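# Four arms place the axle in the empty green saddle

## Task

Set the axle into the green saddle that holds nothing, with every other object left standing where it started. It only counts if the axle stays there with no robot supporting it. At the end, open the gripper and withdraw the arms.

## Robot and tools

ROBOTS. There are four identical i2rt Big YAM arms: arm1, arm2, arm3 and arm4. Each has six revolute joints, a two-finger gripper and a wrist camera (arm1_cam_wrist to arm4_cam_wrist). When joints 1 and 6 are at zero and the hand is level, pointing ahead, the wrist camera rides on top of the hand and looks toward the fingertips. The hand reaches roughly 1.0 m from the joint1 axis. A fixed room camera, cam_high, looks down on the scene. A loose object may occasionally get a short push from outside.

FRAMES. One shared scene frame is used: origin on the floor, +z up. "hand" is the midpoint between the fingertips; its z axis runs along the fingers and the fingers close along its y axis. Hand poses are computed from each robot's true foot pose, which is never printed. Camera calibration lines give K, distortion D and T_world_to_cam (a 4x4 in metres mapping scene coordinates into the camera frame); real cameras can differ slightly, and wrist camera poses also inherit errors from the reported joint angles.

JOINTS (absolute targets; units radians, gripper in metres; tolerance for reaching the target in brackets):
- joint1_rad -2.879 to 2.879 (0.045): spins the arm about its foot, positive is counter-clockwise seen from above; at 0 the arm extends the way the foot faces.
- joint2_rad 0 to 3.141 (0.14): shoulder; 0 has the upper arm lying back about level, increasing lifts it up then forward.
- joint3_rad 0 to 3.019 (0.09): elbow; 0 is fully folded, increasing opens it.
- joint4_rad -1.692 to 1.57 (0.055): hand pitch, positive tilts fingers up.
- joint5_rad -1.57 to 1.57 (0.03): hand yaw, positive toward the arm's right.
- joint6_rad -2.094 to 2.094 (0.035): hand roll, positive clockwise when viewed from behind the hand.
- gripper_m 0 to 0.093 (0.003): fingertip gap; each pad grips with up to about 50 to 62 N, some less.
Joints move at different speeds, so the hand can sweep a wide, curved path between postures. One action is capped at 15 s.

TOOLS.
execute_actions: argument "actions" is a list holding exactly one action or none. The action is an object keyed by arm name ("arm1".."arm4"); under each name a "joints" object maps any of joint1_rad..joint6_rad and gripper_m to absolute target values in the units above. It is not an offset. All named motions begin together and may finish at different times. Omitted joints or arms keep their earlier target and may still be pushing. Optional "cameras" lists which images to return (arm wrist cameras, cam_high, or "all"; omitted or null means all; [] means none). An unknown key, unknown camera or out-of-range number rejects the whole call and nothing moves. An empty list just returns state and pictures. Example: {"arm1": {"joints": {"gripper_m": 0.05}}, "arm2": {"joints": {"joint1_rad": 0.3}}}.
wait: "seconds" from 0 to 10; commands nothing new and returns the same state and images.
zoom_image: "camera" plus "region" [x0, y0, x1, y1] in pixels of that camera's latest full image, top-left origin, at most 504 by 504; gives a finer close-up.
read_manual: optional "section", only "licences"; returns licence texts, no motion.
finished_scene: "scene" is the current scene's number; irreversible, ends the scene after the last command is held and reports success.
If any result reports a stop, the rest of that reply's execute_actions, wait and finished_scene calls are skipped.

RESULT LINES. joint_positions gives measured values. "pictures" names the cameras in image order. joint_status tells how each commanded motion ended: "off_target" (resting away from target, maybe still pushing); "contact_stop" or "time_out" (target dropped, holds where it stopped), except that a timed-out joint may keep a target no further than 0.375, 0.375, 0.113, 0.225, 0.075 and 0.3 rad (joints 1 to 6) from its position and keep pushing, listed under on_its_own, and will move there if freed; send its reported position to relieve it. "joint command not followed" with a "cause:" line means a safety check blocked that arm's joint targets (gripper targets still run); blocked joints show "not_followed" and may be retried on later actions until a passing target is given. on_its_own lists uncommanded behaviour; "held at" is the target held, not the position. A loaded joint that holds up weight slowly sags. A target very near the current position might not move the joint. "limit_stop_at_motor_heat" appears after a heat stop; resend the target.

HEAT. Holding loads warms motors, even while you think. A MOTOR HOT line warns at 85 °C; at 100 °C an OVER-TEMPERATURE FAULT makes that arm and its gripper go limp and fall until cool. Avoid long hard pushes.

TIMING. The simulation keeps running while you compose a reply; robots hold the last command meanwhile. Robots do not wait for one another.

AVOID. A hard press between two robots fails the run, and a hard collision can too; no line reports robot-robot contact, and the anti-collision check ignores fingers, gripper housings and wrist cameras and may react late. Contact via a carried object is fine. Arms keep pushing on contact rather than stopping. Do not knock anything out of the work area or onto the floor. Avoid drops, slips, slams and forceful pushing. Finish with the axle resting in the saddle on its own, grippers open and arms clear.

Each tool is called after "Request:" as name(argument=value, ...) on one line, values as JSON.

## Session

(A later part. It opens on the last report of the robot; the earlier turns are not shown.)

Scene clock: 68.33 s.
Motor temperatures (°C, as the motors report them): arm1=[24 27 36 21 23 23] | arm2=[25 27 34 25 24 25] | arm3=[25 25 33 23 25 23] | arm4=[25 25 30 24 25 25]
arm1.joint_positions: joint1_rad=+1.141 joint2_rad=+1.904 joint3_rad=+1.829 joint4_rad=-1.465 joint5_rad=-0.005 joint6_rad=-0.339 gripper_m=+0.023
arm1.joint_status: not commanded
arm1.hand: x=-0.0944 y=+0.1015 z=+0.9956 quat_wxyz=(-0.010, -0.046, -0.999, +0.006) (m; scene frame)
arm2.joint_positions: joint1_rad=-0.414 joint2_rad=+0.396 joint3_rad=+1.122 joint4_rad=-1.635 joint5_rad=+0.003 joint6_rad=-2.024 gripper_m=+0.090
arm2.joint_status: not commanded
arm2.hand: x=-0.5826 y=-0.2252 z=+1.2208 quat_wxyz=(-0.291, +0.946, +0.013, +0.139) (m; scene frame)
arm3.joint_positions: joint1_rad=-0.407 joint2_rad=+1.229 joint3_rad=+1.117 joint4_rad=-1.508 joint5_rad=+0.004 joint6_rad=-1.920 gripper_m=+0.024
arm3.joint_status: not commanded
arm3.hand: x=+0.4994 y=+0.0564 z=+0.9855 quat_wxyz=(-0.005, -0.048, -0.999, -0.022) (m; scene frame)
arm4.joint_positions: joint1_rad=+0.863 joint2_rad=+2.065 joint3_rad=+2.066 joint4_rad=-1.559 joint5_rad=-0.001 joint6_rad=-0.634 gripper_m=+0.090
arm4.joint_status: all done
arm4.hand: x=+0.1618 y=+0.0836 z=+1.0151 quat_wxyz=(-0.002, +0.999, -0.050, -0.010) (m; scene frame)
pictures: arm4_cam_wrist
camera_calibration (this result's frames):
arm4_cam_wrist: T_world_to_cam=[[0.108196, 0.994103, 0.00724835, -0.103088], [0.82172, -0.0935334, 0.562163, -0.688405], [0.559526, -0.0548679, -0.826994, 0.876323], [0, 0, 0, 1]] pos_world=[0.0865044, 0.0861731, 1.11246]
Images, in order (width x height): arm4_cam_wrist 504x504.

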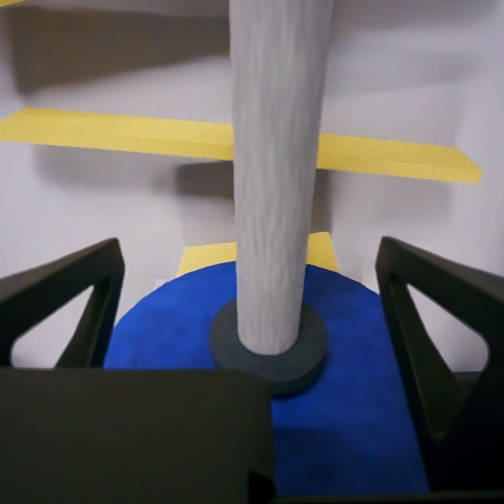

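Request:
execute_actions(actions=[{"arm4":{"joints":{"joint4_rad":-1.515,"joint2_rad":2.08}}}], cameras=["arm4_cam_wrist"])

Scene clock: 69.60 s.
Motor temperatures (°C, as the motors report them): arm1=[24 27 36 21 23 23] | arm2=[25 27 34 25 24 25] | arm3=[25 25 33 23 25 23] | arm4=[25 25 30 24 25 25]
arm1.joint_positions: joint1_rad=+1.141 joint2_rad=+1.904 joint3_rad=+1.829 joint4_rad=-1.465 joint5_rad=-0.005 joint6_rad=-0.339 gripper_m=+0.023
arm1.joint_status: not commanded
arm1.hand: x=-0.0944 y=+0.1015 z=+0.9956 quat_wxyz=(-0.010, -0.046, -0.999, +0.006) (m; scene frame)
arm2.joint_positions: joint1_rad=-0.414 joint2_rad=+0.396 joint3_rad=+1.122 joint4_rad=-1.635 joint5_rad=+0.003 joint6_rad=-2.024 gripper_m=+0.090
arm2.joint_status: not commanded
arm2.hand: x=-0.5826 y=-0.2252 z=+1.2208 quat_wxyz=(-0.291, +0.946, +0.013, +0.139) (m; scene frame)
arm3.joint_positions: joint1_rad=-0.407 joint2_rad=+1.229 joint3_rad=+1.117 joint4_rad=-1.508 joint5_rad=+0.004 joint6_rad=-1.920 gripper_m=+0.024
arm3.joint_status: not commanded
arm3.hand: x=+0.4994 y=+0.0564 z=+0.9855 quat_wxyz=(-0.005, -0.048, -0.999, -0.022) (m; scene frame)
arm4.joint_positions: joint1_rad=+0.863 joint2_rad=+2.065 joint3_rad=+2.066 joint4_rad=-1.530 joint5_rad=-0.001 joint6_rad=-0.634 gripper_m=+0.090
arm4.joint_status: all done
arm4.hand: x=+0.1564 y=+0.0885 z=+1.0153 quat_wxyz=(-0.012, +0.998, -0.050, -0.021) (m; scene frame)
pictures: arm4_cam_wrist
camera_calibration (this result's frames):
arm4_cam_wrist: T_world_to_cam=[[0.108771, 0.993761, 0.0246586, -0.125108], [0.833897, -0.104719, 0.541895, -0.663953], [0.541097, -0.0383795, -0.840084, 0.894536], [0, 0, 0, 1]] pos_world=[0.0832459, 0.0891309, 1.11436]
Images, in order (width x height): arm4_cam_wrist 504x504.

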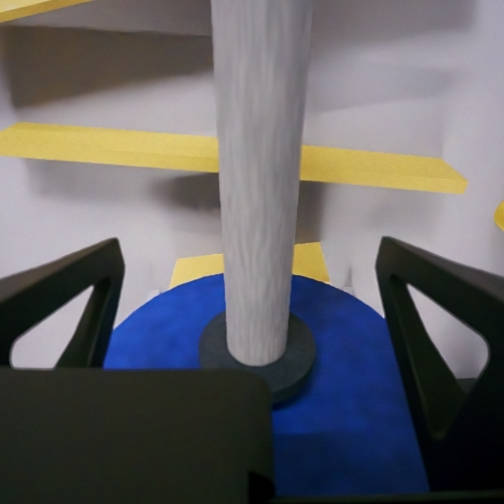

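Request:
execute_actions(actions=[{"arm4":{"joints":{"joint4_rad":-1.485,"joint2_rad":2.06,"joint3_rad":2.045}}}], cameras=["arm4_cam_wrist"])

Scene clock: 70.77 s.
Motor temperatures (°C, as the motors report them): arm1=[24 27 36 21 23 23] | arm2=[25 27 33 25 24 25] | arm3=[25 25 34 23 25 23] | arm4=[25 25 30 24 25 25]
arm1.joint_positions: joint1_rad=+1.141 joint2_rad=+1.904 joint3_rad=+1.829 joint4_rad=-1.465 joint5_rad=-0.005 joint6_rad=-0.339 gripper_m=+0.023
arm1.joint_status: not commanded
arm1.hand: x=-0.0944 y=+0.1015 z=+0.9956 quat_wxyz=(-0.010, -0.046, -0.999, +0.006) (m; scene frame)
arm2.joint_positions: joint1_rad=-0.414 joint2_rad=+0.396 joint3_rad=+1.122 joint4_rad=-1.635 joint5_rad=+0.003 joint6_rad=-2.024 gripper_m=+0.090
arm2.joint_status: not commanded
arm2.hand: x=-0.5826 y=-0.2252 z=+1.2208 quat_wxyz=(-0.291, +0.946, +0.013, +0.139) (m; scene frame)
arm3.joint_positions: joint1_rad=-0.407 joint2_rad=+1.229 joint3_rad=+1.117 joint4_rad=-1.508 joint5_rad=+0.004 joint6_rad=-1.920 gripper_m=+0.024
arm3.joint_status: not commanded
arm3.hand: x=+0.4994 y=+0.0564 z=+0.9855 quat_wxyz=(-0.005, -0.048, -0.999, -0.022) (m; scene frame)
arm4.joint_positions: joint1_rad=+0.863 joint2_rad=+2.065 joint3_rad=+2.042 joint4_rad=-1.500 joint5_rad=-0.001 joint6_rad=-0.634 gripper_m=+0.090
arm4.joint_status: all done
arm4.hand: x=+0.1555 y=+0.0892 z=+1.0059 quat_wxyz=(-0.013, +0.998, -0.050, -0.023) (m; scene frame)
pictures: arm4_cam_wrist
camera_calibration (this result's frames):
arm4_cam_wrist: T_world_to_cam=[[0.108904, 0.99367, 0.0275581, -0.128427], [0.835882, -0.106544, 0.53847, -0.65472], [0.537998, -0.035606, -0.842194, 0.889507], [0, 0, 0, 1]] pos_world=[0.0827019, 0.0895293, 1.10522]
Images, in order (width x height): arm4_cam_wrist 504x504.

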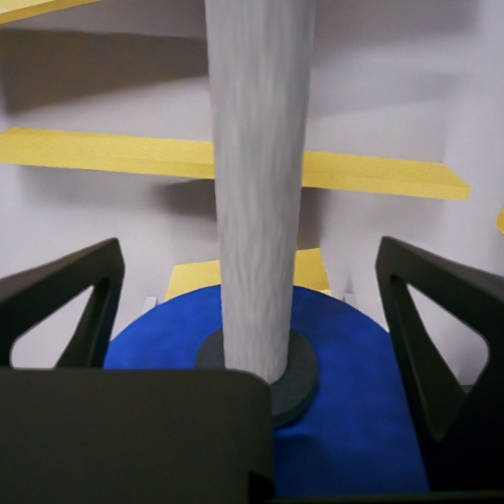

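Request:
execute_actions(actions=[{"arm4":{"joints":{"gripper_m":0}}}], cameras=[])

Request:
execute_actions(actions=[{"arm4":{"joints":{"joint2_rad":1.995,"joint3_rad":2.11}},"arm1":{"joints":{"joint2_rad":1.88,"joint3_rad":1.86}},"arm3":{"joints":{"joint3_rad":1.18}}}], cameras=[])

Request:
execute_actions(actions=[{"arm1":{"joints":{"gripper_m":0.09}}}], cameras=[])

Request:
execute_actions(actions=[{"arm1":{"joints":{"joint2_rad":1.6}}}], cameras=["cam_high"])

Scene clock: 73.87 s.
Motor temperatures (°C, as the motors report them): arm1=[24 27 36 21 23 23] | arm2=[25 27 33 25 24 25] | arm3=[25 25 34 23 25 23] | arm4=[25 25 29 24 25 25]
arm1.joint_positions: joint1_rad=+1.140 joint2_rad=+1.904 joint3_rad=+1.829 joint4_rad=-1.466 joint5_rad=-0.002 joint6_rad=-0.340 gripper_m=+0.023
arm1.joint_status: not commanded
arm1.hand: x=-0.0949 y=+0.1007 z=+0.9958 quat_wxyz=(-0.009, -0.046, -0.999, +0.007) (m; scene frame)
arm2.joint_positions: joint1_rad=-0.414 joint2_rad=+0.396 joint3_rad=+1.122 joint4_rad=-1.635 joint5_rad=+0.003 joint6_rad=-2.024 gripper_m=+0.090
arm2.joint_status: not commanded
arm2.hand: x=-0.5826 y=-0.2252 z=+1.2208 quat_wxyz=(-0.291, +0.946, +0.013, +0.139) (m; scene frame)
arm3.joint_positions: joint1_rad=-0.407 joint2_rad=+1.229 joint3_rad=+1.117 joint4_rad=-1.505 joint5_rad=+0.004 joint6_rad=-1.920 gripper_m=+0.024
arm3.joint_status: not commanded
arm3.hand: x=+0.4991 y=+0.0558 z=+0.9855 quat_wxyz=(-0.004, -0.048, -0.999, -0.021) (m; scene frame)
arm4.joint_positions: joint1_rad=+0.863 joint2_rad=+2.065 joint3_rad=+2.042 joint4_rad=-1.495 joint5_rad=+0.003 joint6_rad=-0.633 gripper_m=+0.024
arm4.joint_status: gripper_m off_target (ended at +0.024, target +0.000)
arm4.hand: x=+0.1551 y=+0.0907 z=+1.0060 quat_wxyz=(-0.016, +0.998, -0.051, -0.024) (m; scene frame)
pictures: none
No camera images: the call's "cameras" was empty. Leave "cameras" out to get every camera's image.

Scene clock: 74.43 s.
Motor temperatures (°C, as the motors report them): arm1=[24 27 36 21 23 23] | arm2=[25 27 33 25 24 25] | arm3=[25 25 34 23 25 23] | arm4=[25 25 30 24 25 25]
arm1.joint_positions: joint1_rad=+1.140 joint2_rad=+1.904 joint3_rad=+1.829 joint4_rad=-1.466 joint5_rad=-0.002 joint6_rad=-0.340 gripper_m=+0.023
arm1.joint_status: all done
arm1.hand: x=-0.0949 y=+0.1007 z=+0.9958 quat_wxyz=(-0.009, -0.046, -0.999, +0.007) (m; scene frame)
arm2.joint_positions: joint1_rad=-0.414 joint2_rad=+0.396 joint3_rad=+1.122 joint4_rad=-1.635 joint5_rad=+0.003 joint6_rad=-2.024 gripper_m=+0.090
arm2.joint_status: not commanded
arm2.hand: x=-0.5826 y=-0.2252 z=+1.2208 quat_wxyz=(-0.291, +0.946, +0.013, +0.139) (m; scene frame)
arm3.joint_positions: joint1_rad=-0.407 joint2_rad=+1.229 joint3_rad=+1.117 joint4_rad=-1.505 joint5_rad=+0.004 joint6_rad=-1.920 gripper_m=+0.024
arm3.joint_status: all done
arm3.hand: x=+0.4991 y=+0.0558 z=+0.9855 quat_wxyz=(-0.004, -0.048, -0.999, -0.021) (m; scene frame)
arm4.joint_positions: joint1_rad=+0.863 joint2_rad=+2.062 joint3_rad=+2.042 joint4_rad=-1.494 joint5_rad=+0.003 joint6_rad=-0.633 gripper_m=+0.024
arm4.joint_status: all done
arm4.hand: x=+0.1552 y=+0.0907 z=+1.0074 quat_wxyz=(-0.017, +0.998, -0.051, -0.025) (m; scene frame)
pictures: none
No camera images: the call's "cameras" was empty. Leave "cameras" out to get every camera's image.

Scene clock: 75.13 s.
Motor temperatures (°C, as the motors report them): arm1=[24 27 36 21 23 23] | arm2=[25 27 33 25 24 25] | arm3=[25 25 34 23 25 23] | arm4=[25 25 30 24 25 25]
arm1.joint_positions: joint1_rad=+1.140 joint2_rad=+1.904 joint3_rad=+1.829 joint4_rad=-1.479 joint5_rad=-0.002 joint6_rad=-0.345 gripper_m=+0.090
arm1.joint_status: all done
arm1.hand: x=-0.0977 y=+0.1020 z=+0.9957 quat_wxyz=(-0.003, -0.043, -0.999, +0.005) (m; scene frame)
arm2.joint_positions: joint1_rad=-0.414 joint2_rad=+0.396 joint3_rad=+1.122 joint4_rad=-1.635 joint5_rad=+0.003 joint6_rad=-2.024 gripper_m=+0.090
arm2.joint_status: not commanded
arm2.hand: x=-0.5826 y=-0.2252 z=+1.2208 quat_wxyz=(-0.291, +0.946, +0.013, +0.139) (m; scene frame)
arm3.joint_positions: joint1_rad=-0.407 joint2_rad=+1.229 joint3_rad=+1.117 joint4_rad=-1.505 joint5_rad=+0.003 joint6_rad=-1.920 gripper_m=+0.024
arm3.joint_status: not commanded
arm3.hand: x=+0.4994 y=+0.0557 z=+0.9855 quat_wxyz=(-0.004, -0.048, -0.999, -0.021) (m; scene frame)
arm4.joint_positions: joint1_rad=+0.863 joint2_rad=+2.062 joint3_rad=+2.042 joint4_rad=-1.494 joint5_rad=+0.003 joint6_rad=-0.633 gripper_m=+0.024
arm4.joint_status: not commanded
arm4.hand: x=+0.1552 y=+0.0907 z=+1.0074 quat_wxyz=(-0.017, +0.998, -0.051, -0.025) (m; scene frame)
pictures: none
No camera images: the call's "cameras" was empty. Leave "cameras" out to get every camera's image.

Scene clock: 76.53 s.
Motor temperatures (°C, as the motors report them): arm1=[24 27 36 21 23 23] | arm2=[25 27 33 25 24 25] | arm3=[25 25 35 23 25 23] | arm4=[25 26 30 24 25 25]
arm1.joint_positions: joint1_rad=+1.140 joint2_rad=+1.596 joint3_rad=+1.838 joint4_rad=-1.481 joint5_rad=-0.002 joint6_rad=-0.345 gripper_m=+0.090
arm1.joint_status: all done
arm1.hand: x=-0.1363 y=+0.1215 z=+1.1707 quat_wxyz=(-0.148, -0.042, -0.986, +0.064) (m; scene frame)
arm2.joint_positions: joint1_rad=-0.414 joint2_rad=+0.396 joint3_rad=+1.122 joint4_rad=-1.635 joint5_rad=+0.003 joint6_rad=-2.024 gripper_m=+0.090
arm2.joint_status: not commanded
arm2.hand: x=-0.5826 y=-0.2252 z=+1.2208 quat_wxyz=(-0.291, +0.946, +0.013, +0.139) (m; scene frame)
arm3.joint_positions: joint1_rad=-0.407 joint2_rad=+1.229 joint3_rad=+1.117 joint4_rad=-1.505 joint5_rad=+0.003 joint6_rad=-1.920 gripper_m=+0.024
arm3.joint_status: not commanded
arm3.hand: x=+0.4994 y=+0.0557 z=+0.9855 quat_wxyz=(-0.004, -0.048, -0.999, -0.021) (m; scene frame)
arm4.joint_positions: joint1_rad=+0.863 joint2_rad=+2.062 joint3_rad=+2.042 joint4_rad=-1.494 joint5_rad=+0.003 joint6_rad=-0.633 gripper_m=+0.024
arm4.joint_status: not commanded
arm4.hand: x=+0.1552 y=+0.0907 z=+1.0074 quat_wxyz=(-0.017, +0.998, -0.051, -0.025) (m; scene frame)
pictures: cam_high
Images, in order (width x height): cam_high 504x504.

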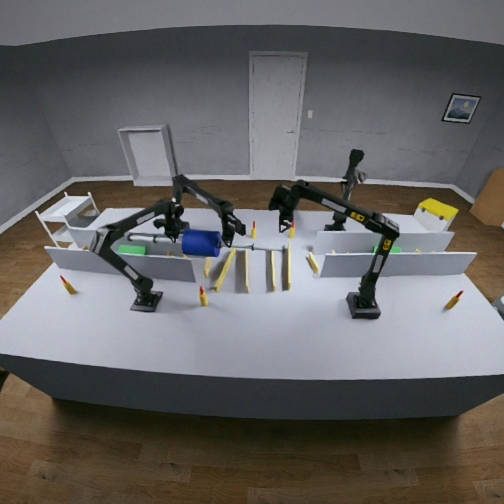

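Request:
execute_actions(actions=[{"arm1":{"joints":{"joint2_rad":1.2}},"arm3":{"joints":{"joint1_rad":0.021,"joint2_rad":1.08,"joint3_rad":1.085,"joint4_rad":-1.5,"joint6_rad":-1.504}},"arm4":{"joints":{"joint1_rad":0.70,"joint2_rad":1.755,"joint3_rad":1.70,"joint4_rad":-1.43,"joint6_rad":-0.802}}}], cameras=[])

Request:
execute_actions(actions=[{"arm3":{"joints":{"joint1_rad":0.445,"joint2_rad":1.195,"joint3_rad":1.21,"joint4_rad":-1.47,"joint6_rad":-1.08}},"arm4":{"joints":{"joint1_rad":0.482,"joint2_rad":1.533,"joint3_rad":1.41,"joint4_rad":-1.365,"joint6_rad":-1.021}}}], cameras=["arm3_cam_wrist","arm4_cam_wrist"])

Request:
execute_actions(actions=[{"arm3":{"joints":{"joint1_rad":0.74,"joint2_rad":1.405,"joint3_rad":1.42,"joint4_rad":-1.46,"joint6_rad":-0.785}},"arm4":{"joints":{"joint1_rad":0.188,"joint2_rad":1.393,"joint3_rad":1.25,"joint4_rad":-1.345,"joint6_rad":-1.316}}}], cameras=[])

Request:
execute_actions(actions=[{"arm3":{"joints":{"joint1_rad":0.928,"joint2_rad":1.67,"joint3_rad":1.745,"joint4_rad":-1.52,"joint6_rad":-0.597}},"arm4":{"joints":{"joint1_rad":-0.156,"joint2_rad":1.36,"joint3_rad":1.22,"joint6_rad":-1.659}}}], cameras=["arm3_cam_wrist","arm4_cam_wrist"])

Scene clock: 80.10 s.
Motor temperatures (°C, as the motors report them): arm1=[24 27 36 21 23 23] | arm2=[25 27 33 25 24 25] | arm3=[25 25 35 23 25 23] | arm4=[25 26 30 24 25 25]
arm1.joint_positions: joint1_rad=+1.140 joint2_rad=+1.211 joint3_rad=+1.848 joint4_rad=-1.482 joint5_rad=-0.002 joint6_rad=-0.345 gripper_m=+0.090
arm1.joint_status: all done
arm1.hand: x=-0.2504 y=+0.1758 z=+1.3570 quat_wxyz=(-0.324, -0.039, -0.935, +0.136) (m; scene frame)
arm2.joint_positions: joint1_rad=-0.414 joint2_rad=+0.396 joint3_rad=+1.122 joint4_rad=-1.635 joint5_rad=+0.003 joint6_rad=-2.024 gripper_m=+0.090
arm2.joint_status: not commanded
arm2.hand: x=-0.5826 y=-0.2252 z=+1.2208 quat_wxyz=(-0.291, +0.946, +0.013, +0.139) (m; scene frame)
arm3.joint_positions: joint1_rad=+0.024 joint2_rad=+1.112 joint3_rad=+1.050 joint4_rad=-1.512 joint5_rad=-0.006 joint6_rad=-1.513 gripper_m=+0.024
arm3.joint_status: all done
arm3.hand: x=+0.6375 y=+0.0548 z=+0.9935 quat_wxyz=(+0.000, -0.037, -0.999, +0.000) (m; scene frame)
arm4.joint_positions: joint1_rad=+0.700 joint2_rad=+1.803 joint3_rad=+1.670 joint4_rad=-1.433 joint5_rad=-0.010 joint6_rad=-0.811 gripper_m=+0.024
arm4.joint_status: all done
arm4.hand: x=+0.2942 y=+0.0833 z=+1.0141 quat_wxyz=(+0.003, +0.999, -0.043, -0.009) (m; scene frame)
pictures: none
No camera images: the call's "cameras" was empty. Leave "cameras" out to get every camera's image.

Scene clock: 82.50 s.
Motor temperatures (°C, as the motors report them): arm1=[24 27 35 22 23 23] | arm2=[25 27 33 25 24 25] | arm3=[25 25 35 23 25 23] | arm4=[25 26 30 24 25 25]
arm1.joint_positions: joint1_rad=+1.140 joint2_rad=+1.211 joint3_rad=+1.848 joint4_rad=-1.482 joint5_rad=-0.002 joint6_rad=-0.345 gripper_m=+0.090
arm1.joint_status: not commanded
arm1.hand: x=-0.2504 y=+0.1758 z=+1.3570 quat_wxyz=(-0.324, -0.039, -0.935, +0.136) (m; scene frame)
arm2.joint_positions: joint1_rad=-0.414 joint2_rad=+0.396 joint3_rad=+1.122 joint4_rad=-1.635 joint5_rad=+0.003 joint6_rad=-2.024 gripper_m=+0.090
arm2.joint_status: not commanded
arm2.hand: x=-0.5826 y=-0.2252 z=+1.2208 quat_wxyz=(-0.291, +0.946, +0.013, +0.139) (m; scene frame)
arm3.joint_positions: joint1_rad=+0.447 joint2_rad=+1.225 joint3_rad=+1.119 joint4_rad=-1.472 joint5_rad=-0.007 joint6_rad=-1.088 gripper_m=+0.024
arm3.joint_status: joint3_rad time_out (moved +0.069 of +0.160); the others done
arm3.on_its_own: joint3_rad reads +1.119 and still pushes toward +1.210 since a time_out
arm3.hand: x=+0.7751 y=+0.0429 z=+0.9857 quat_wxyz=(+0.001, -0.038, -0.999, -0.004) (m; scene frame)
arm4.joint_positions: joint1_rad=+0.481 joint2_rad=+1.575 joint3_rad=+1.380 joint4_rad=-1.358 joint5_rad=-0.011 joint6_rad=-1.029 gripper_m=+0.024
arm4.joint_status: all done
arm4.hand: x=+0.4335 y=+0.0725 z=+1.0153 quat_wxyz=(-0.004, +0.999, -0.043, -0.013) (m; scene frame)
pictures: arm3_cam_wrist, arm4_cam_wrist
camera_calibration (this result's frames):
arm3_cam_wrist: T_world_to_cam=[[-0.0883007, -0.996085, 0.0043055, 0.104415], [-0.804471, 0.0738622, 0.589381, 0.0400204], [-0.587392, 0.0485792, -0.807843, 1.37127], [0, 0, 0, 1]] pos_world=[0.846886, 0.0344354, 1.08373]
arm4_cam_wrist: T_world_to_cam=[[0.0945327, 0.995475, 0.00963283, -0.118024], [0.827029, -0.0839155, 0.555861, -0.909407], [0.554154, -0.0445804, -0.83122, 0.729771], [0, 0, 0, 1]] pos_world=[0.358858, 0.0737096, 1.11324]
Images, in order (width x height): arm3_cam_wrist 504x504, arm4_cam_wrist 504x504.

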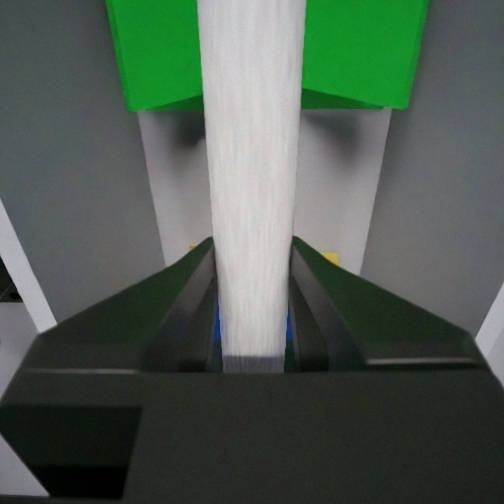

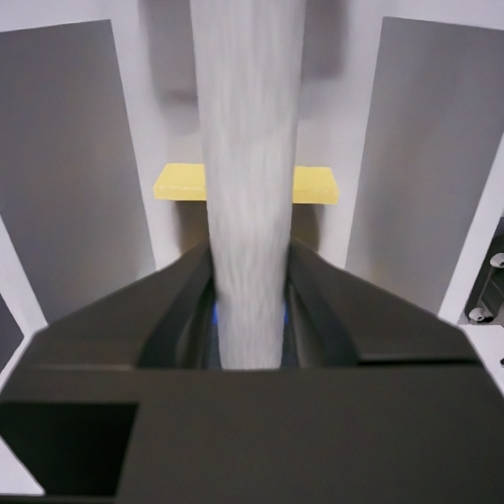

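not run: a stop came earlier in this reply.

not run: a stop came earlier in this reply.

Request:
execute_actions(actions=[{"arm3":{"joints":{"joint1_rad":0.735,"joint2_rad":1.41,"joint3_rad":1.435,"joint4_rad":-1.46,"joint6_rad":-0.785}},"arm4":{"joints":{"joint1_rad":0.188,"joint2_rad":1.393,"joint3_rad":1.24,"joint4_rad":-1.345,"joint6_rad":-1.316}}}], cameras=[])

Request:
execute_actions(actions=[{"arm3":{"joints":{"joint1_rad":0.92,"joint2_rad":1.68,"joint3_rad":1.76,"joint4_rad":-1.52,"joint6_rad":-0.60}},"arm4":{"joints":{"joint1_rad":-0.156,"joint2_rad":1.36,"joint3_rad":1.205,"joint6_rad":-1.659}}}], cameras=["arm3_cam_wrist","arm4_cam_wrist"])

Scene clock: 85.47 s.
Motor temperatures (°C, as the motors report them): arm1=[24 26 35 22 23 23] | arm2=[25 27 33 25 24 25] | arm3=[25 25 36 23 25 23] | arm4=[25 26 30 24 25 25]
arm1.joint_positions: joint1_rad=+1.140 joint2_rad=+1.211 joint3_rad=+1.848 joint4_rad=-1.482 joint5_rad=-0.002 joint6_rad=-0.345 gripper_m=+0.090
arm1.joint_status: not commanded
arm1.hand: x=-0.2504 y=+0.1758 z=+1.3570 quat_wxyz=(-0.324, -0.039, -0.935, +0.136) (m; scene frame)
arm2.joint_positions: joint1_rad=-0.414 joint2_rad=+0.396 joint3_rad=+1.122 joint4_rad=-1.635 joint5_rad=+0.003 joint6_rad=-2.024 gripper_m=+0.090
arm2.joint_status: not commanded
arm2.hand: x=-0.5826 y=-0.2252 z=+1.2208 quat_wxyz=(-0.291, +0.946, +0.013, +0.139) (m; scene frame)
arm3.joint_positions: joint1_rad=+0.741 joint2_rad=+1.454 joint3_rad=+1.345 joint4_rad=-1.455 joint5_rad=-0.006 joint6_rad=-0.791 gripper_m=+0.024
arm3.joint_status: joint3_rad time_out (moved +0.226 of +0.316); the others done
arm3.on_its_own: joint3_rad reads +1.345 and still pushes toward +1.435 since a time_out
arm3.hand: x=+0.9171 y=+0.0254 z=+0.9883 quat_wxyz=(-0.002, -0.039, -0.999, +0.001) (m; scene frame)
arm4.joint_positions: joint1_rad=+0.183 joint2_rad=+1.440 joint3_rad=+1.212 joint4_rad=-1.345 joint5_rad=-0.006 joint6_rad=-1.330 gripper_m=+0.024
arm4.joint_status: all done
arm4.hand: x=+0.5768 y=+0.0565 z=+1.0076 quat_wxyz=(+0.003, +0.999, -0.042, -0.007) (m; scene frame)
pictures: none
No camera images: the call's "cameras" was empty. Leave "cameras" out to get every camera's image.

not run: a stop came earlier in this reply.

Request:
execute_actions(actions=[{"arm3":{"joints":{"joint1_rad":0.915,"joint2_rad":1.68,"joint3_rad":1.77,"joint4_rad":-1.515,"joint6_rad":-0.60}},"arm4":{"joints":{"joint1_rad":-0.156,"joint2_rad":1.36,"joint3_rad":1.205,"joint6_rad":-1.659}}}], cameras=["arm3_cam_wrist","arm4_cam_wrist"])

Scene clock: 88.40 s.
Motor temperatures (°C, as the motors report them): arm1=[24 26 35 22 23 23] | arm2=[25 26 33 25 24 25] | arm3=[25 26 37 23 25 23] | arm4=[25 25 30 24 25 25]
arm1.joint_positions: joint1_rad=+1.140 joint2_rad=+1.211 joint3_rad=+1.848 joint4_rad=-1.482 joint5_rad=-0.002 joint6_rad=-0.345 gripper_m=+0.090
arm1.joint_status: not commanded
arm1.hand: x=-0.2504 y=+0.1758 z=+1.3570 quat_wxyz=(-0.324, -0.039, -0.935, +0.136) (m; scene frame)
arm2.joint_positions: joint1_rad=-0.414 joint2_rad=+0.396 joint3_rad=+1.122 joint4_rad=-1.635 joint5_rad=+0.003 joint6_rad=-2.024 gripper_m=+0.090
arm2.joint_status: not commanded
arm2.hand: x=-0.5826 y=-0.2252 z=+1.2208 quat_wxyz=(-0.291, +0.946, +0.013, +0.139) (m; scene frame)
arm3.joint_positions: joint1_rad=+0.921 joint2_rad=+1.736 joint3_rad=+1.671 joint4_rad=-1.508 joint5_rad=-0.002 joint6_rad=-0.613 gripper_m=+0.024
arm3.joint_status: joint3_rad time_out (moved +0.326 of +0.425); the others done
arm3.on_its_own: joint3_rad reads +1.671 and still pushes toward +1.770 since a time_out
arm3.hand: x=+1.0518 y=+0.0124 z=+0.9827 quat_wxyz=(+0.003, -0.038, -0.999, +0.000) (m; scene frame)
arm4.joint_positions: joint1_rad=-0.156 joint2_rad=+1.416 joint3_rad=+1.178 joint4_rad=-1.345 joint5_rad=-0.007 joint6_rad=-1.668 gripper_m=+0.024
arm4.joint_status: all done
arm4.hand: x=+0.7130 y=+0.0427 z=+1.0032 quat_wxyz=(+0.007, +0.999, -0.042, -0.008) (m; scene frame)
pictures: arm3_cam_wrist, arm4_cam_wrist
camera_calibration (this result's frames):
arm3_cam_wrist: T_world_to_cam=[[-0.0885889, -0.996006, 0.0111365, 0.0920866], [-0.801999, 0.0779548, 0.592217, 0.26115], [-0.590719, 0.0435324, -0.805702, 1.53432], [0, 0, 0, 1]] pos_world=[1.12395, 0.00456822, 1.08052]
arm4_cam_wrist: T_world_to_cam=[[0.0928087, 0.995618, -0.0114538, -0.0923571], [0.822232, -0.0701484, 0.564813, -1.14245], [0.561534, -0.0618372, -0.82514, 0.552867], [0, 0, 0, 1]] pos_world=[0.637473, 0.0459994, 1.1004]
Images, in order (width x height): arm3_cam_wrist 504x504, arm4_cam_wrist 504x504.

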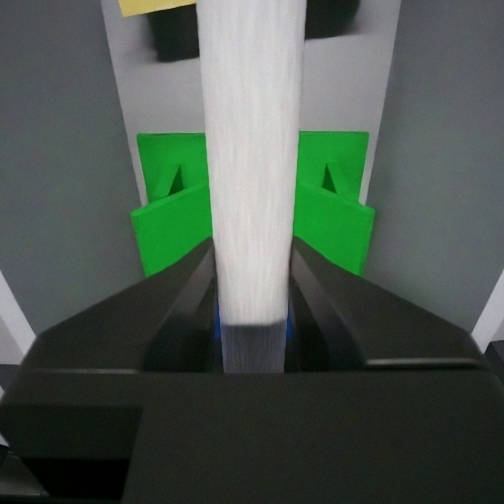

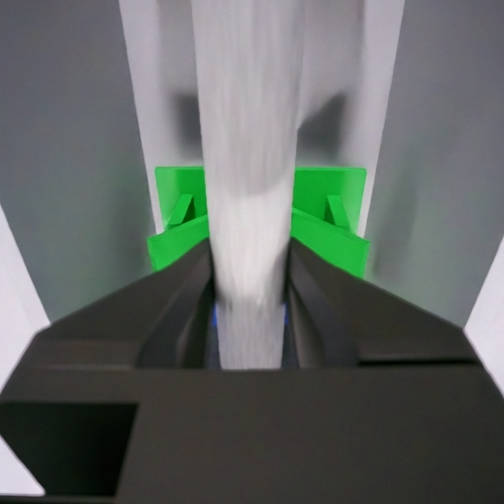

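Request:
execute_actions(actions=[{"arm3":{"joints":{"joint1_rad":0.933,"joint2_rad":1.745,"joint3_rad":1.56,"joint4_rad":-1.30,"joint6_rad":-0.59}},"arm4":{"joints":{"joint1_rad":-0.183,"joint2_rad":1.47,"joint3_rad":1.052,"joint4_rad":-1.085,"joint6_rad":-1.685}}}], cameras=["arm3_cam_wrist","arm4_cam_wrist"])

Scene clock: 90.83 s.
Motor temperatures (°C, as the motors report them): arm1=[24 26 34 22 23 23] | arm2=[25 26 33 25 24 25] | arm3=[25 26 37 23 25 23] | arm4=[25 25 30 24 25 25]
arm1.joint_positions: joint1_rad=+1.140 joint2_rad=+1.211 joint3_rad=+1.848 joint4_rad=-1.482 joint5_rad=-0.002 joint6_rad=-0.345 gripper_m=+0.090
arm1.joint_status: not commanded
arm1.hand: x=-0.2504 y=+0.1758 z=+1.3570 quat_wxyz=(-0.324, -0.039, -0.935, +0.136) (m; scene frame)
arm2.joint_positions: joint1_rad=-0.414 joint2_rad=+0.396 joint3_rad=+1.122 joint4_rad=-1.635 joint5_rad=+0.003 joint6_rad=-2.024 gripper_m=+0.090
arm2.joint_status: not commanded
arm2.hand: x=-0.5826 y=-0.2252 z=+1.2208 quat_wxyz=(-0.291, +0.946, +0.013, +0.139) (m; scene frame)
arm3.joint_positions: joint1_rad=+0.929 joint2_rad=+1.807 joint3_rad=+1.531 joint4_rad=-1.304 joint5_rad=-0.002 joint6_rad=-0.604 gripper_m=+0.024
arm3.joint_status: all done
arm3.hand: x=+1.0617 y=+0.0093 z=+0.8933 quat_wxyz=(+0.006, -0.038, -0.999, -0.003) (m; scene frame)
arm4.joint_positions: joint1_rad=-0.181 joint2_rad=+1.513 joint3_rad=+1.022 joint4_rad=-1.094 joint5_rad=-0.005 joint6_rad=-1.695 gripper_m=+0.024
arm4.joint_status: all done
arm4.hand: x=+0.7229 y=+0.0427 z=+0.9104 quat_wxyz=(+0.008, +0.999, -0.041, -0.008) (m; scene frame)
pictures: arm3_cam_wrist, arm4_cam_wrist
camera_calibration (this result's frames):
arm3_cam_wrist: T_world_to_cam=[[-0.0893333, -0.995978, 0.00689326, 0.0954187], [-0.798397, 0.0757458, 0.597348, 0.313939], [-0.595468, 0.0478596, -0.801952, 1.46991], [0, 0, 0, 1]] pos_world=[1.13446, 0.000906161, 0.990609]
arm4_cam_wrist: T_world_to_cam=[[0.09088, 0.995772, -0.0133796, -0.0911119], [0.82149, -0.067366, 0.566229, -1.09908], [0.562934, -0.06245, -0.824139, 0.468876], [0, 0, 0, 1]] pos_world=[0.647221, 0.0459671, 1.00753]
Images, in order (width x height): arm3_cam_wrist 504x504, arm4_cam_wrist 504x504.

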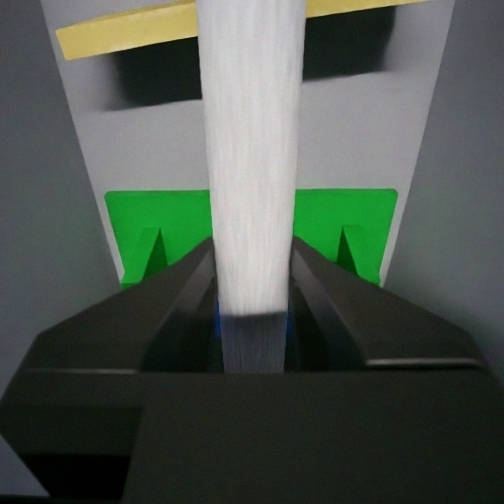

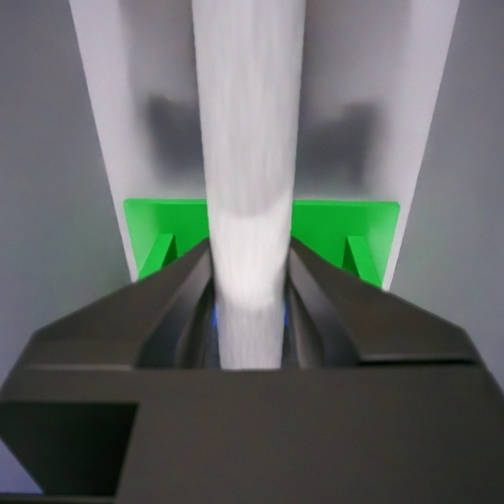

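Request:
execute_actions(actions=[{"arm3":{"joints":{"joint3_rad":1.54,"joint4_rad":-1.27}},"arm4":{"joints":{"joint2_rad":1.505,"joint3_rad":1.015,"joint4_rad":-1.01}}}], cameras=["arm3_cam_wrist","arm4_cam_wrist"])

Scene clock: 92.57 s.
Motor temperatures (°C, as the motors report them): arm1=[24 26 34 22 23 23] | arm2=[25 26 33 25 24 25] | arm3=[25 26 37 23 25 23] | arm4=[25 25 30 24 25 25]
arm1.joint_positions: joint1_rad=+1.140 joint2_rad=+1.211 joint3_rad=+1.848 joint4_rad=-1.482 joint5_rad=-0.002 joint6_rad=-0.345 gripper_m=+0.090
arm1.joint_status: not commanded
arm1.hand: x=-0.2504 y=+0.1758 z=+1.3570 quat_wxyz=(-0.324, -0.039, -0.935, +0.136) (m; scene frame)
arm2.joint_positions: joint1_rad=-0.414 joint2_rad=+0.396 joint3_rad=+1.122 joint4_rad=-1.635 joint5_rad=+0.003 joint6_rad=-2.024 gripper_m=+0.090
arm2.joint_status: not commanded
arm2.hand: x=-0.5826 y=-0.2252 z=+1.2208 quat_wxyz=(-0.291, +0.946, +0.013, +0.139) (m; scene frame)
arm3.joint_positions: joint1_rad=+0.929 joint2_rad=+1.807 joint3_rad=+1.520 joint4_rad=-1.284 joint5_rad=-0.005 joint6_rad=-0.602 gripper_m=+0.024
arm3.joint_status: all done
arm3.hand: x=+1.0628 y=+0.0091 z=+0.8890 quat_wxyz=(+0.002, -0.039, -0.999, -0.001) (m; scene frame)
arm4.joint_positions: joint1_rad=-0.181 joint2_rad=+1.529 joint3_rad=+0.992 joint4_rad=-1.030 joint5_rad=-0.001 joint6_rad=-1.694 gripper_m=+0.024
arm4.joint_status: all done
arm4.hand: x=+0.7237 y=+0.0445 z=+0.8944 quat_wxyz=(-0.001, +0.999, -0.042, -0.004) (m; scene frame)
pictures: arm3_cam_wrist, arm4_cam_wrist
camera_calibration (this result's frames):
arm3_cam_wrist: T_world_to_cam=[[-0.091669, -0.995749, 0.00893975, 0.0960639], [-0.803545, 0.0792711, 0.589941, 0.329354], [-0.588142, 0.0468958, -0.807397, 1.46424], [0, 0, 0, 1]] pos_world=[1.13464, 0.000880458, 0.987065]
arm4_cam_wrist: T_world_to_cam=[[0.0917819, 0.995769, 0.00440298, -0.10977], [0.817373, -0.0778627, 0.570823, -1.09124], [0.568751, -0.0487923, -0.821061, 0.447708], [0, 0, 0, 1]] pos_world=[0.64739, 0.0461831, 0.990984]
Images, in order (width x height): arm3_cam_wrist 504x504, arm4_cam_wrist 504x504.

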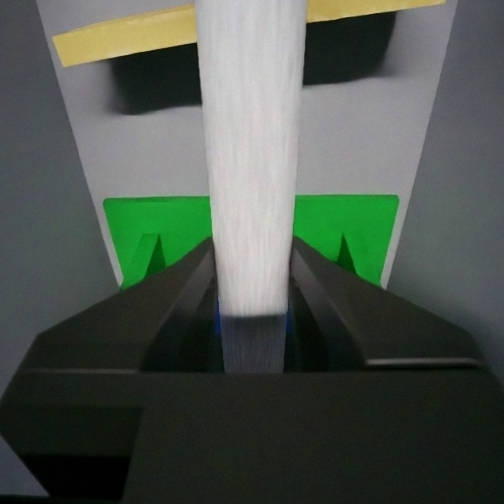

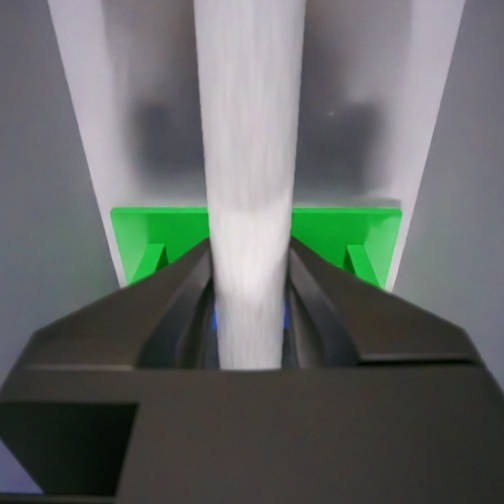

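Nearly seated; unload slightly, then open.

Request:
execute_actions(actions=[{"arm3":{"joints":{"joint2_rad":1.785,"joint3_rad":1.525,"joint4_rad":-1.26}},"arm4":{"joints":{"joint2_rad":1.52,"joint3_rad":1.0,"joint4_rad":-0.995}}}], cameras=[])

Request:
execute_actions(actions=[{"arm3":{"joints":{"gripper_m":0.09}},"arm4":{"joints":{"gripper_m":0.09}}}], cameras=["arm3_cam_wrist","arm4_cam_wrist"])

Scene clock: 93.80 s.
Motor temperatures (°C, as the motors report them): arm1=[24 26 34 22 23 23] | arm2=[25 26 33 25 24 25] | arm3=[25 26 36 23 25 23] | arm4=[25 25 30 24 25 25]
arm1.joint_positions: joint1_rad=+1.140 joint2_rad=+1.211 joint3_rad=+1.848 joint4_rad=-1.482 joint5_rad=-0.002 joint6_rad=-0.345 gripper_m=+0.090
arm1.joint_status: not commanded
arm1.hand: x=-0.2504 y=+0.1758 z=+1.3570 quat_wxyz=(-0.324, -0.039, -0.935, +0.136) (m; scene frame)
arm2.joint_positions: joint1_rad=-0.414 joint2_rad=+0.396 joint3_rad=+1.122 joint4_rad=-1.635 joint5_rad=+0.003 joint6_rad=-2.024 gripper_m=+0.090
arm2.joint_status: not commanded
arm2.hand: x=-0.5826 y=-0.2252 z=+1.2208 quat_wxyz=(-0.291, +0.946, +0.013, +0.139) (m; scene frame)
arm3.joint_positions: joint1_rad=+0.932 joint2_rad=+1.807 joint3_rad=+1.512 joint4_rad=-1.279 joint5_rad=-0.010 joint6_rad=-0.602 gripper_m=+0.024
arm3.joint_status: all done
arm3.hand: x=+1.0630 y=+0.0116 z=+0.8863 quat_wxyz=(+0.001, -0.038, -0.999, -0.004) (m; scene frame)
arm4.joint_positions: joint1_rad=-0.181 joint2_rad=+1.531 joint3_rad=+0.986 joint4_rad=-1.016 joint5_rad=-0.001 joint6_rad=-1.694 gripper_m=+0.024
arm4.joint_status: all done
arm4.hand: x=+0.7239 y=+0.0453 z=+0.8918 quat_wxyz=(-0.004, +0.999, -0.042, -0.004) (m; scene frame)
pictures: none
No camera images: the call's "cameras" was empty. Leave "cameras" out to get every camera's image.

Scene clock: 94.50 s.
Motor temperatures (°C, as the motors report them): arm1=[24 26 34 22 23 23] | arm2=[25 26 33 25 24 25] | arm3=[25 26 36 23 25 23] | arm4=[25 25 29 24 25 25]
arm1.joint_positions: joint1_rad=+1.140 joint2_rad=+1.211 joint3_rad=+1.848 joint4_rad=-1.482 joint5_rad=-0.002 joint6_rad=-0.345 gripper_m=+0.090
arm1.joint_status: not commanded
arm1.hand: x=-0.2504 y=+0.1758 z=+1.3570 quat_wxyz=(-0.324, -0.039, -0.935, +0.136) (m; scene frame)
arm2.joint_positions: joint1_rad=-0.414 joint2_rad=+0.396 joint3_rad=+1.122 joint4_rad=-1.635 joint5_rad=+0.003 joint6_rad=-2.024 gripper_m=+0.090
arm2.joint_status: not commanded
arm2.hand: x=-0.5826 y=-0.2252 z=+1.2208 quat_wxyz=(-0.291, +0.946, +0.013, +0.139) (m; scene frame)
arm3.joint_positions: joint1_rad=+0.932 joint2_rad=+1.806 joint3_rad=+1.512 joint4_rad=-1.276 joint5_rad=-0.005 joint6_rad=-0.601 gripper_m=+0.090
arm3.joint_status: all done
arm3.hand: x=+1.0629 y=+0.0104 z=+0.8870 quat_wxyz=(+0.001, -0.039, -0.999, +0.000) (m; scene frame)
arm4.joint_positions: joint1_rad=-0.181 joint2_rad=+1.531 joint3_rad=+0.986 joint4_rad=-1.008 joint5_rad=-0.001 joint6_rad=-1.694 gripper_m=+0.090
arm4.joint_status: all done
arm4.hand: x=+0.7243 y=+0.0471 z=+0.8918 quat_wxyz=(-0.008, +0.999, -0.042, -0.003) (m; scene frame)
pictures: arm3_cam_wrist, arm4_cam_wrist
camera_calibration (this result's frames):
arm3_cam_wrist: T_world_to_cam=[[-0.0905285, -0.995835, 0.0108343, 0.0944659], [-0.804401, 0.079531, 0.58874, 0.332557], [-0.587149, 0.0445826, -0.80825, 1.4624], [0, 0, 0, 1]] pos_world=[1.13471, 0.00242627, 0.985172]
arm4_cam_wrist: T_world_to_cam=[[0.0926161, 0.995532, 0.0183735, -0.125474], [0.815432, -0.0864245, 0.572365, -1.08962], [0.571396, -0.0380279, -0.819793, 0.441829], [0, 0, 0, 1]] pos_world=[0.647673, 0.0475453, 0.988175]
Images, in order (width x height): arm3_cam_wrist 504x504, arm4_cam_wrist 504x504.

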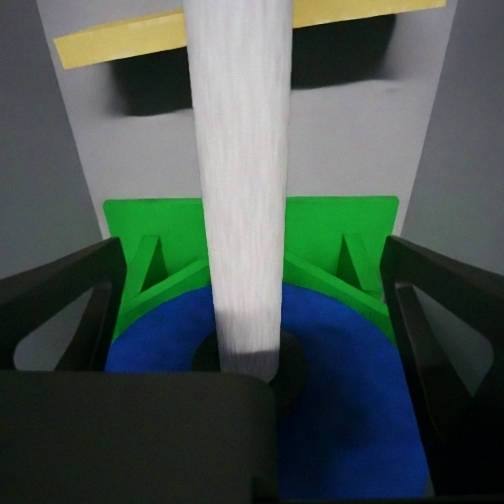

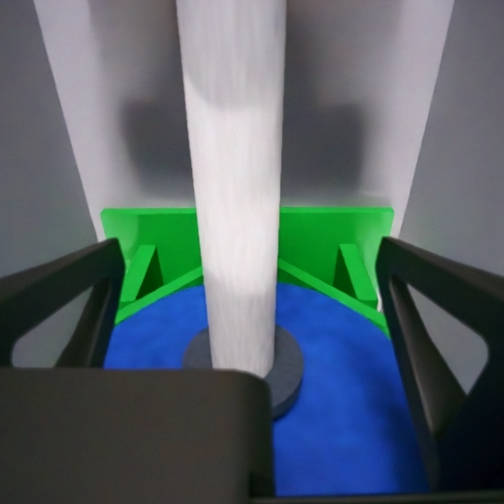

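Request:
execute_actions(actions=[{"arm3":{"joints":{"joint2_rad":1.3}},"arm4":{"joints":{"joint2_rad":0.9}}}])

Scene clock: 96.37 s.
Motor temperatures (°C, as the motors report them): arm1=[24 26 34 22 23 23] | arm2=[25 26 33 25 24 25] | arm3=[25 26 36 23 25 23] | arm4=[25 25 29 24 25 25]
arm1.joint_positions: joint1_rad=+1.140 joint2_rad=+1.211 joint3_rad=+1.848 joint4_rad=-1.482 joint5_rad=-0.002 joint6_rad=-0.345 gripper_m=+0.090
arm1.joint_status: not commanded
arm1.hand: x=-0.2504 y=+0.1758 z=+1.3570 quat_wxyz=(-0.324, -0.039, -0.935, +0.136) (m; scene frame)
arm2.joint_positions: joint1_rad=-0.414 joint2_rad=+0.396 joint3_rad=+1.122 joint4_rad=-1.635 joint5_rad=+0.003 joint6_rad=-2.024 gripper_m=+0.090
arm2.joint_status: not commanded
arm2.hand: x=-0.5826 y=-0.2252 z=+1.2208 quat_wxyz=(-0.291, +0.946, +0.013, +0.139) (m; scene frame)
arm3.joint_positions: joint1_rad=+0.932 joint2_rad=+1.302 joint3_rad=+1.512 joint4_rad=-1.274 joint5_rad=-0.005 joint6_rad=-0.600 gripper_m=+0.090
arm3.joint_status: all done
arm3.hand: x=+1.0159 y=+0.0499 z=+1.1389 quat_wxyz=(-0.200, -0.037, -0.968, +0.149) (m; scene frame)
arm4.joint_positions: joint1_rad=-0.181 joint2_rad=+0.890 joint3_rad=+0.986 joint4_rad=-1.008 joint5_rad=-0.001 joint6_rad=-1.694 gripper_m=+0.090
arm4.joint_status: all done
arm4.hand: x=+0.7184 y=+0.0098 z=+1.1338 quat_wxyz=(-0.318, +0.946, -0.041, +0.049) (m; scene frame)
pictures: arm1_cam_wrist, arm2_cam_wrist, arm3_cam_wrist, arm4_cam_wrist, cam_high
camera_calibration (this result's frames):
arm1_cam_wrist: T_world_to_cam=[[-0.165779, -0.955801, 0.242819, -0.206587], [-0.985849, 0.154411, -0.0652637, -0.183977], [0.0248853, -0.250202, -0.967874, 1.48932], [0, 0, 0, 1]] pos_world=[-0.252684, 0.203583, 1.47963]
arm2_cam_wrist: T_world_to_cam=[[-0.103567, 0.831618, 0.545606, -0.53697], [0.62492, -0.372354, 0.686168, -0.550008], [0.773788, 0.412024, -0.481132, 1.25697], [0, 0, 0, 1]] pos_world=[-0.684529, -0.276145, 1.27514]
arm3_cam_wrist: T_world_to_cam=[[-0.14652, -0.949261, 0.278274, -0.123211], [-0.960901, 0.203394, 0.187882, 0.752676], [-0.234948, -0.239866, -0.941947, 1.44526], [0, 0, 0, 1]] pos_world=[1.04476, 0.0766195, 1.25423]
arm4_cam_wrist: T_world_to_cam=[[0.054414, 0.791473, 0.608778, -0.732219], [0.740377, -0.441064, 0.507251, -1.09532], [0.669986, 0.423123, -0.609988, 0.328971], [0, 0, 0, 1]] pos_world=[0.630388, -0.0427708, 1.20203]
Images, in order (width x height): arm1_cam_wrist 504x504, arm2_cam_wrist 504x504, arm3_cam_wrist 504x504, arm4_cam_wrist 504x504, cam_high 504x504.

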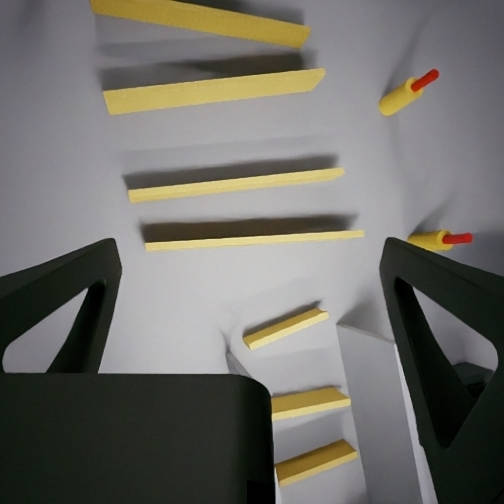

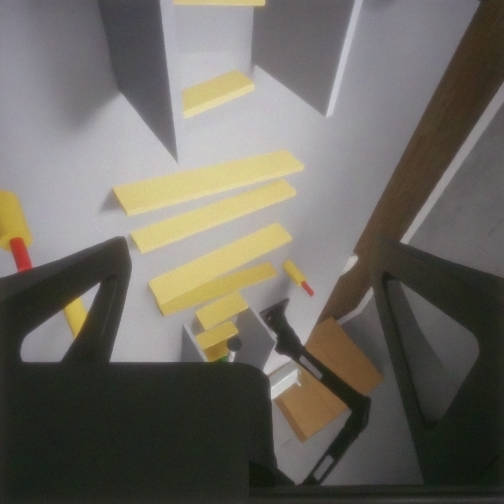

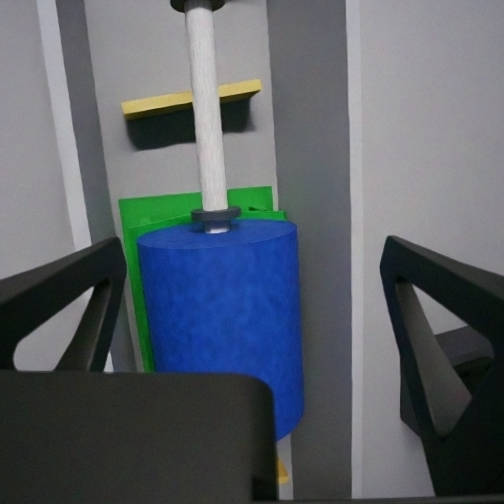

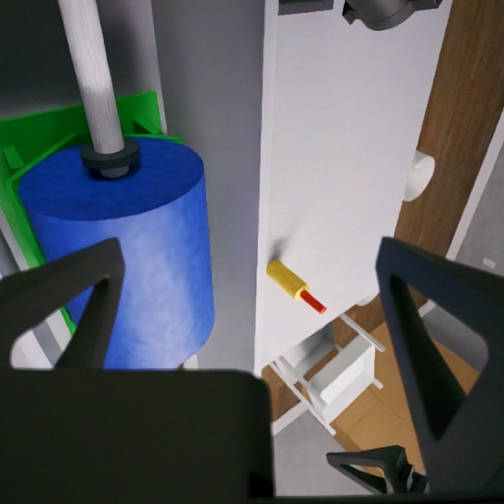

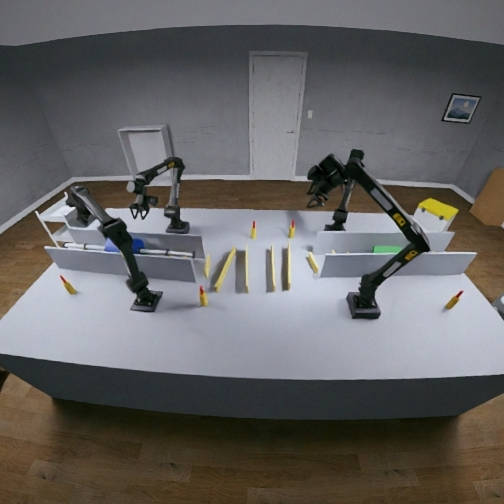

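Request:
finished_scene(scene=2)

The scene is finished: the task was done.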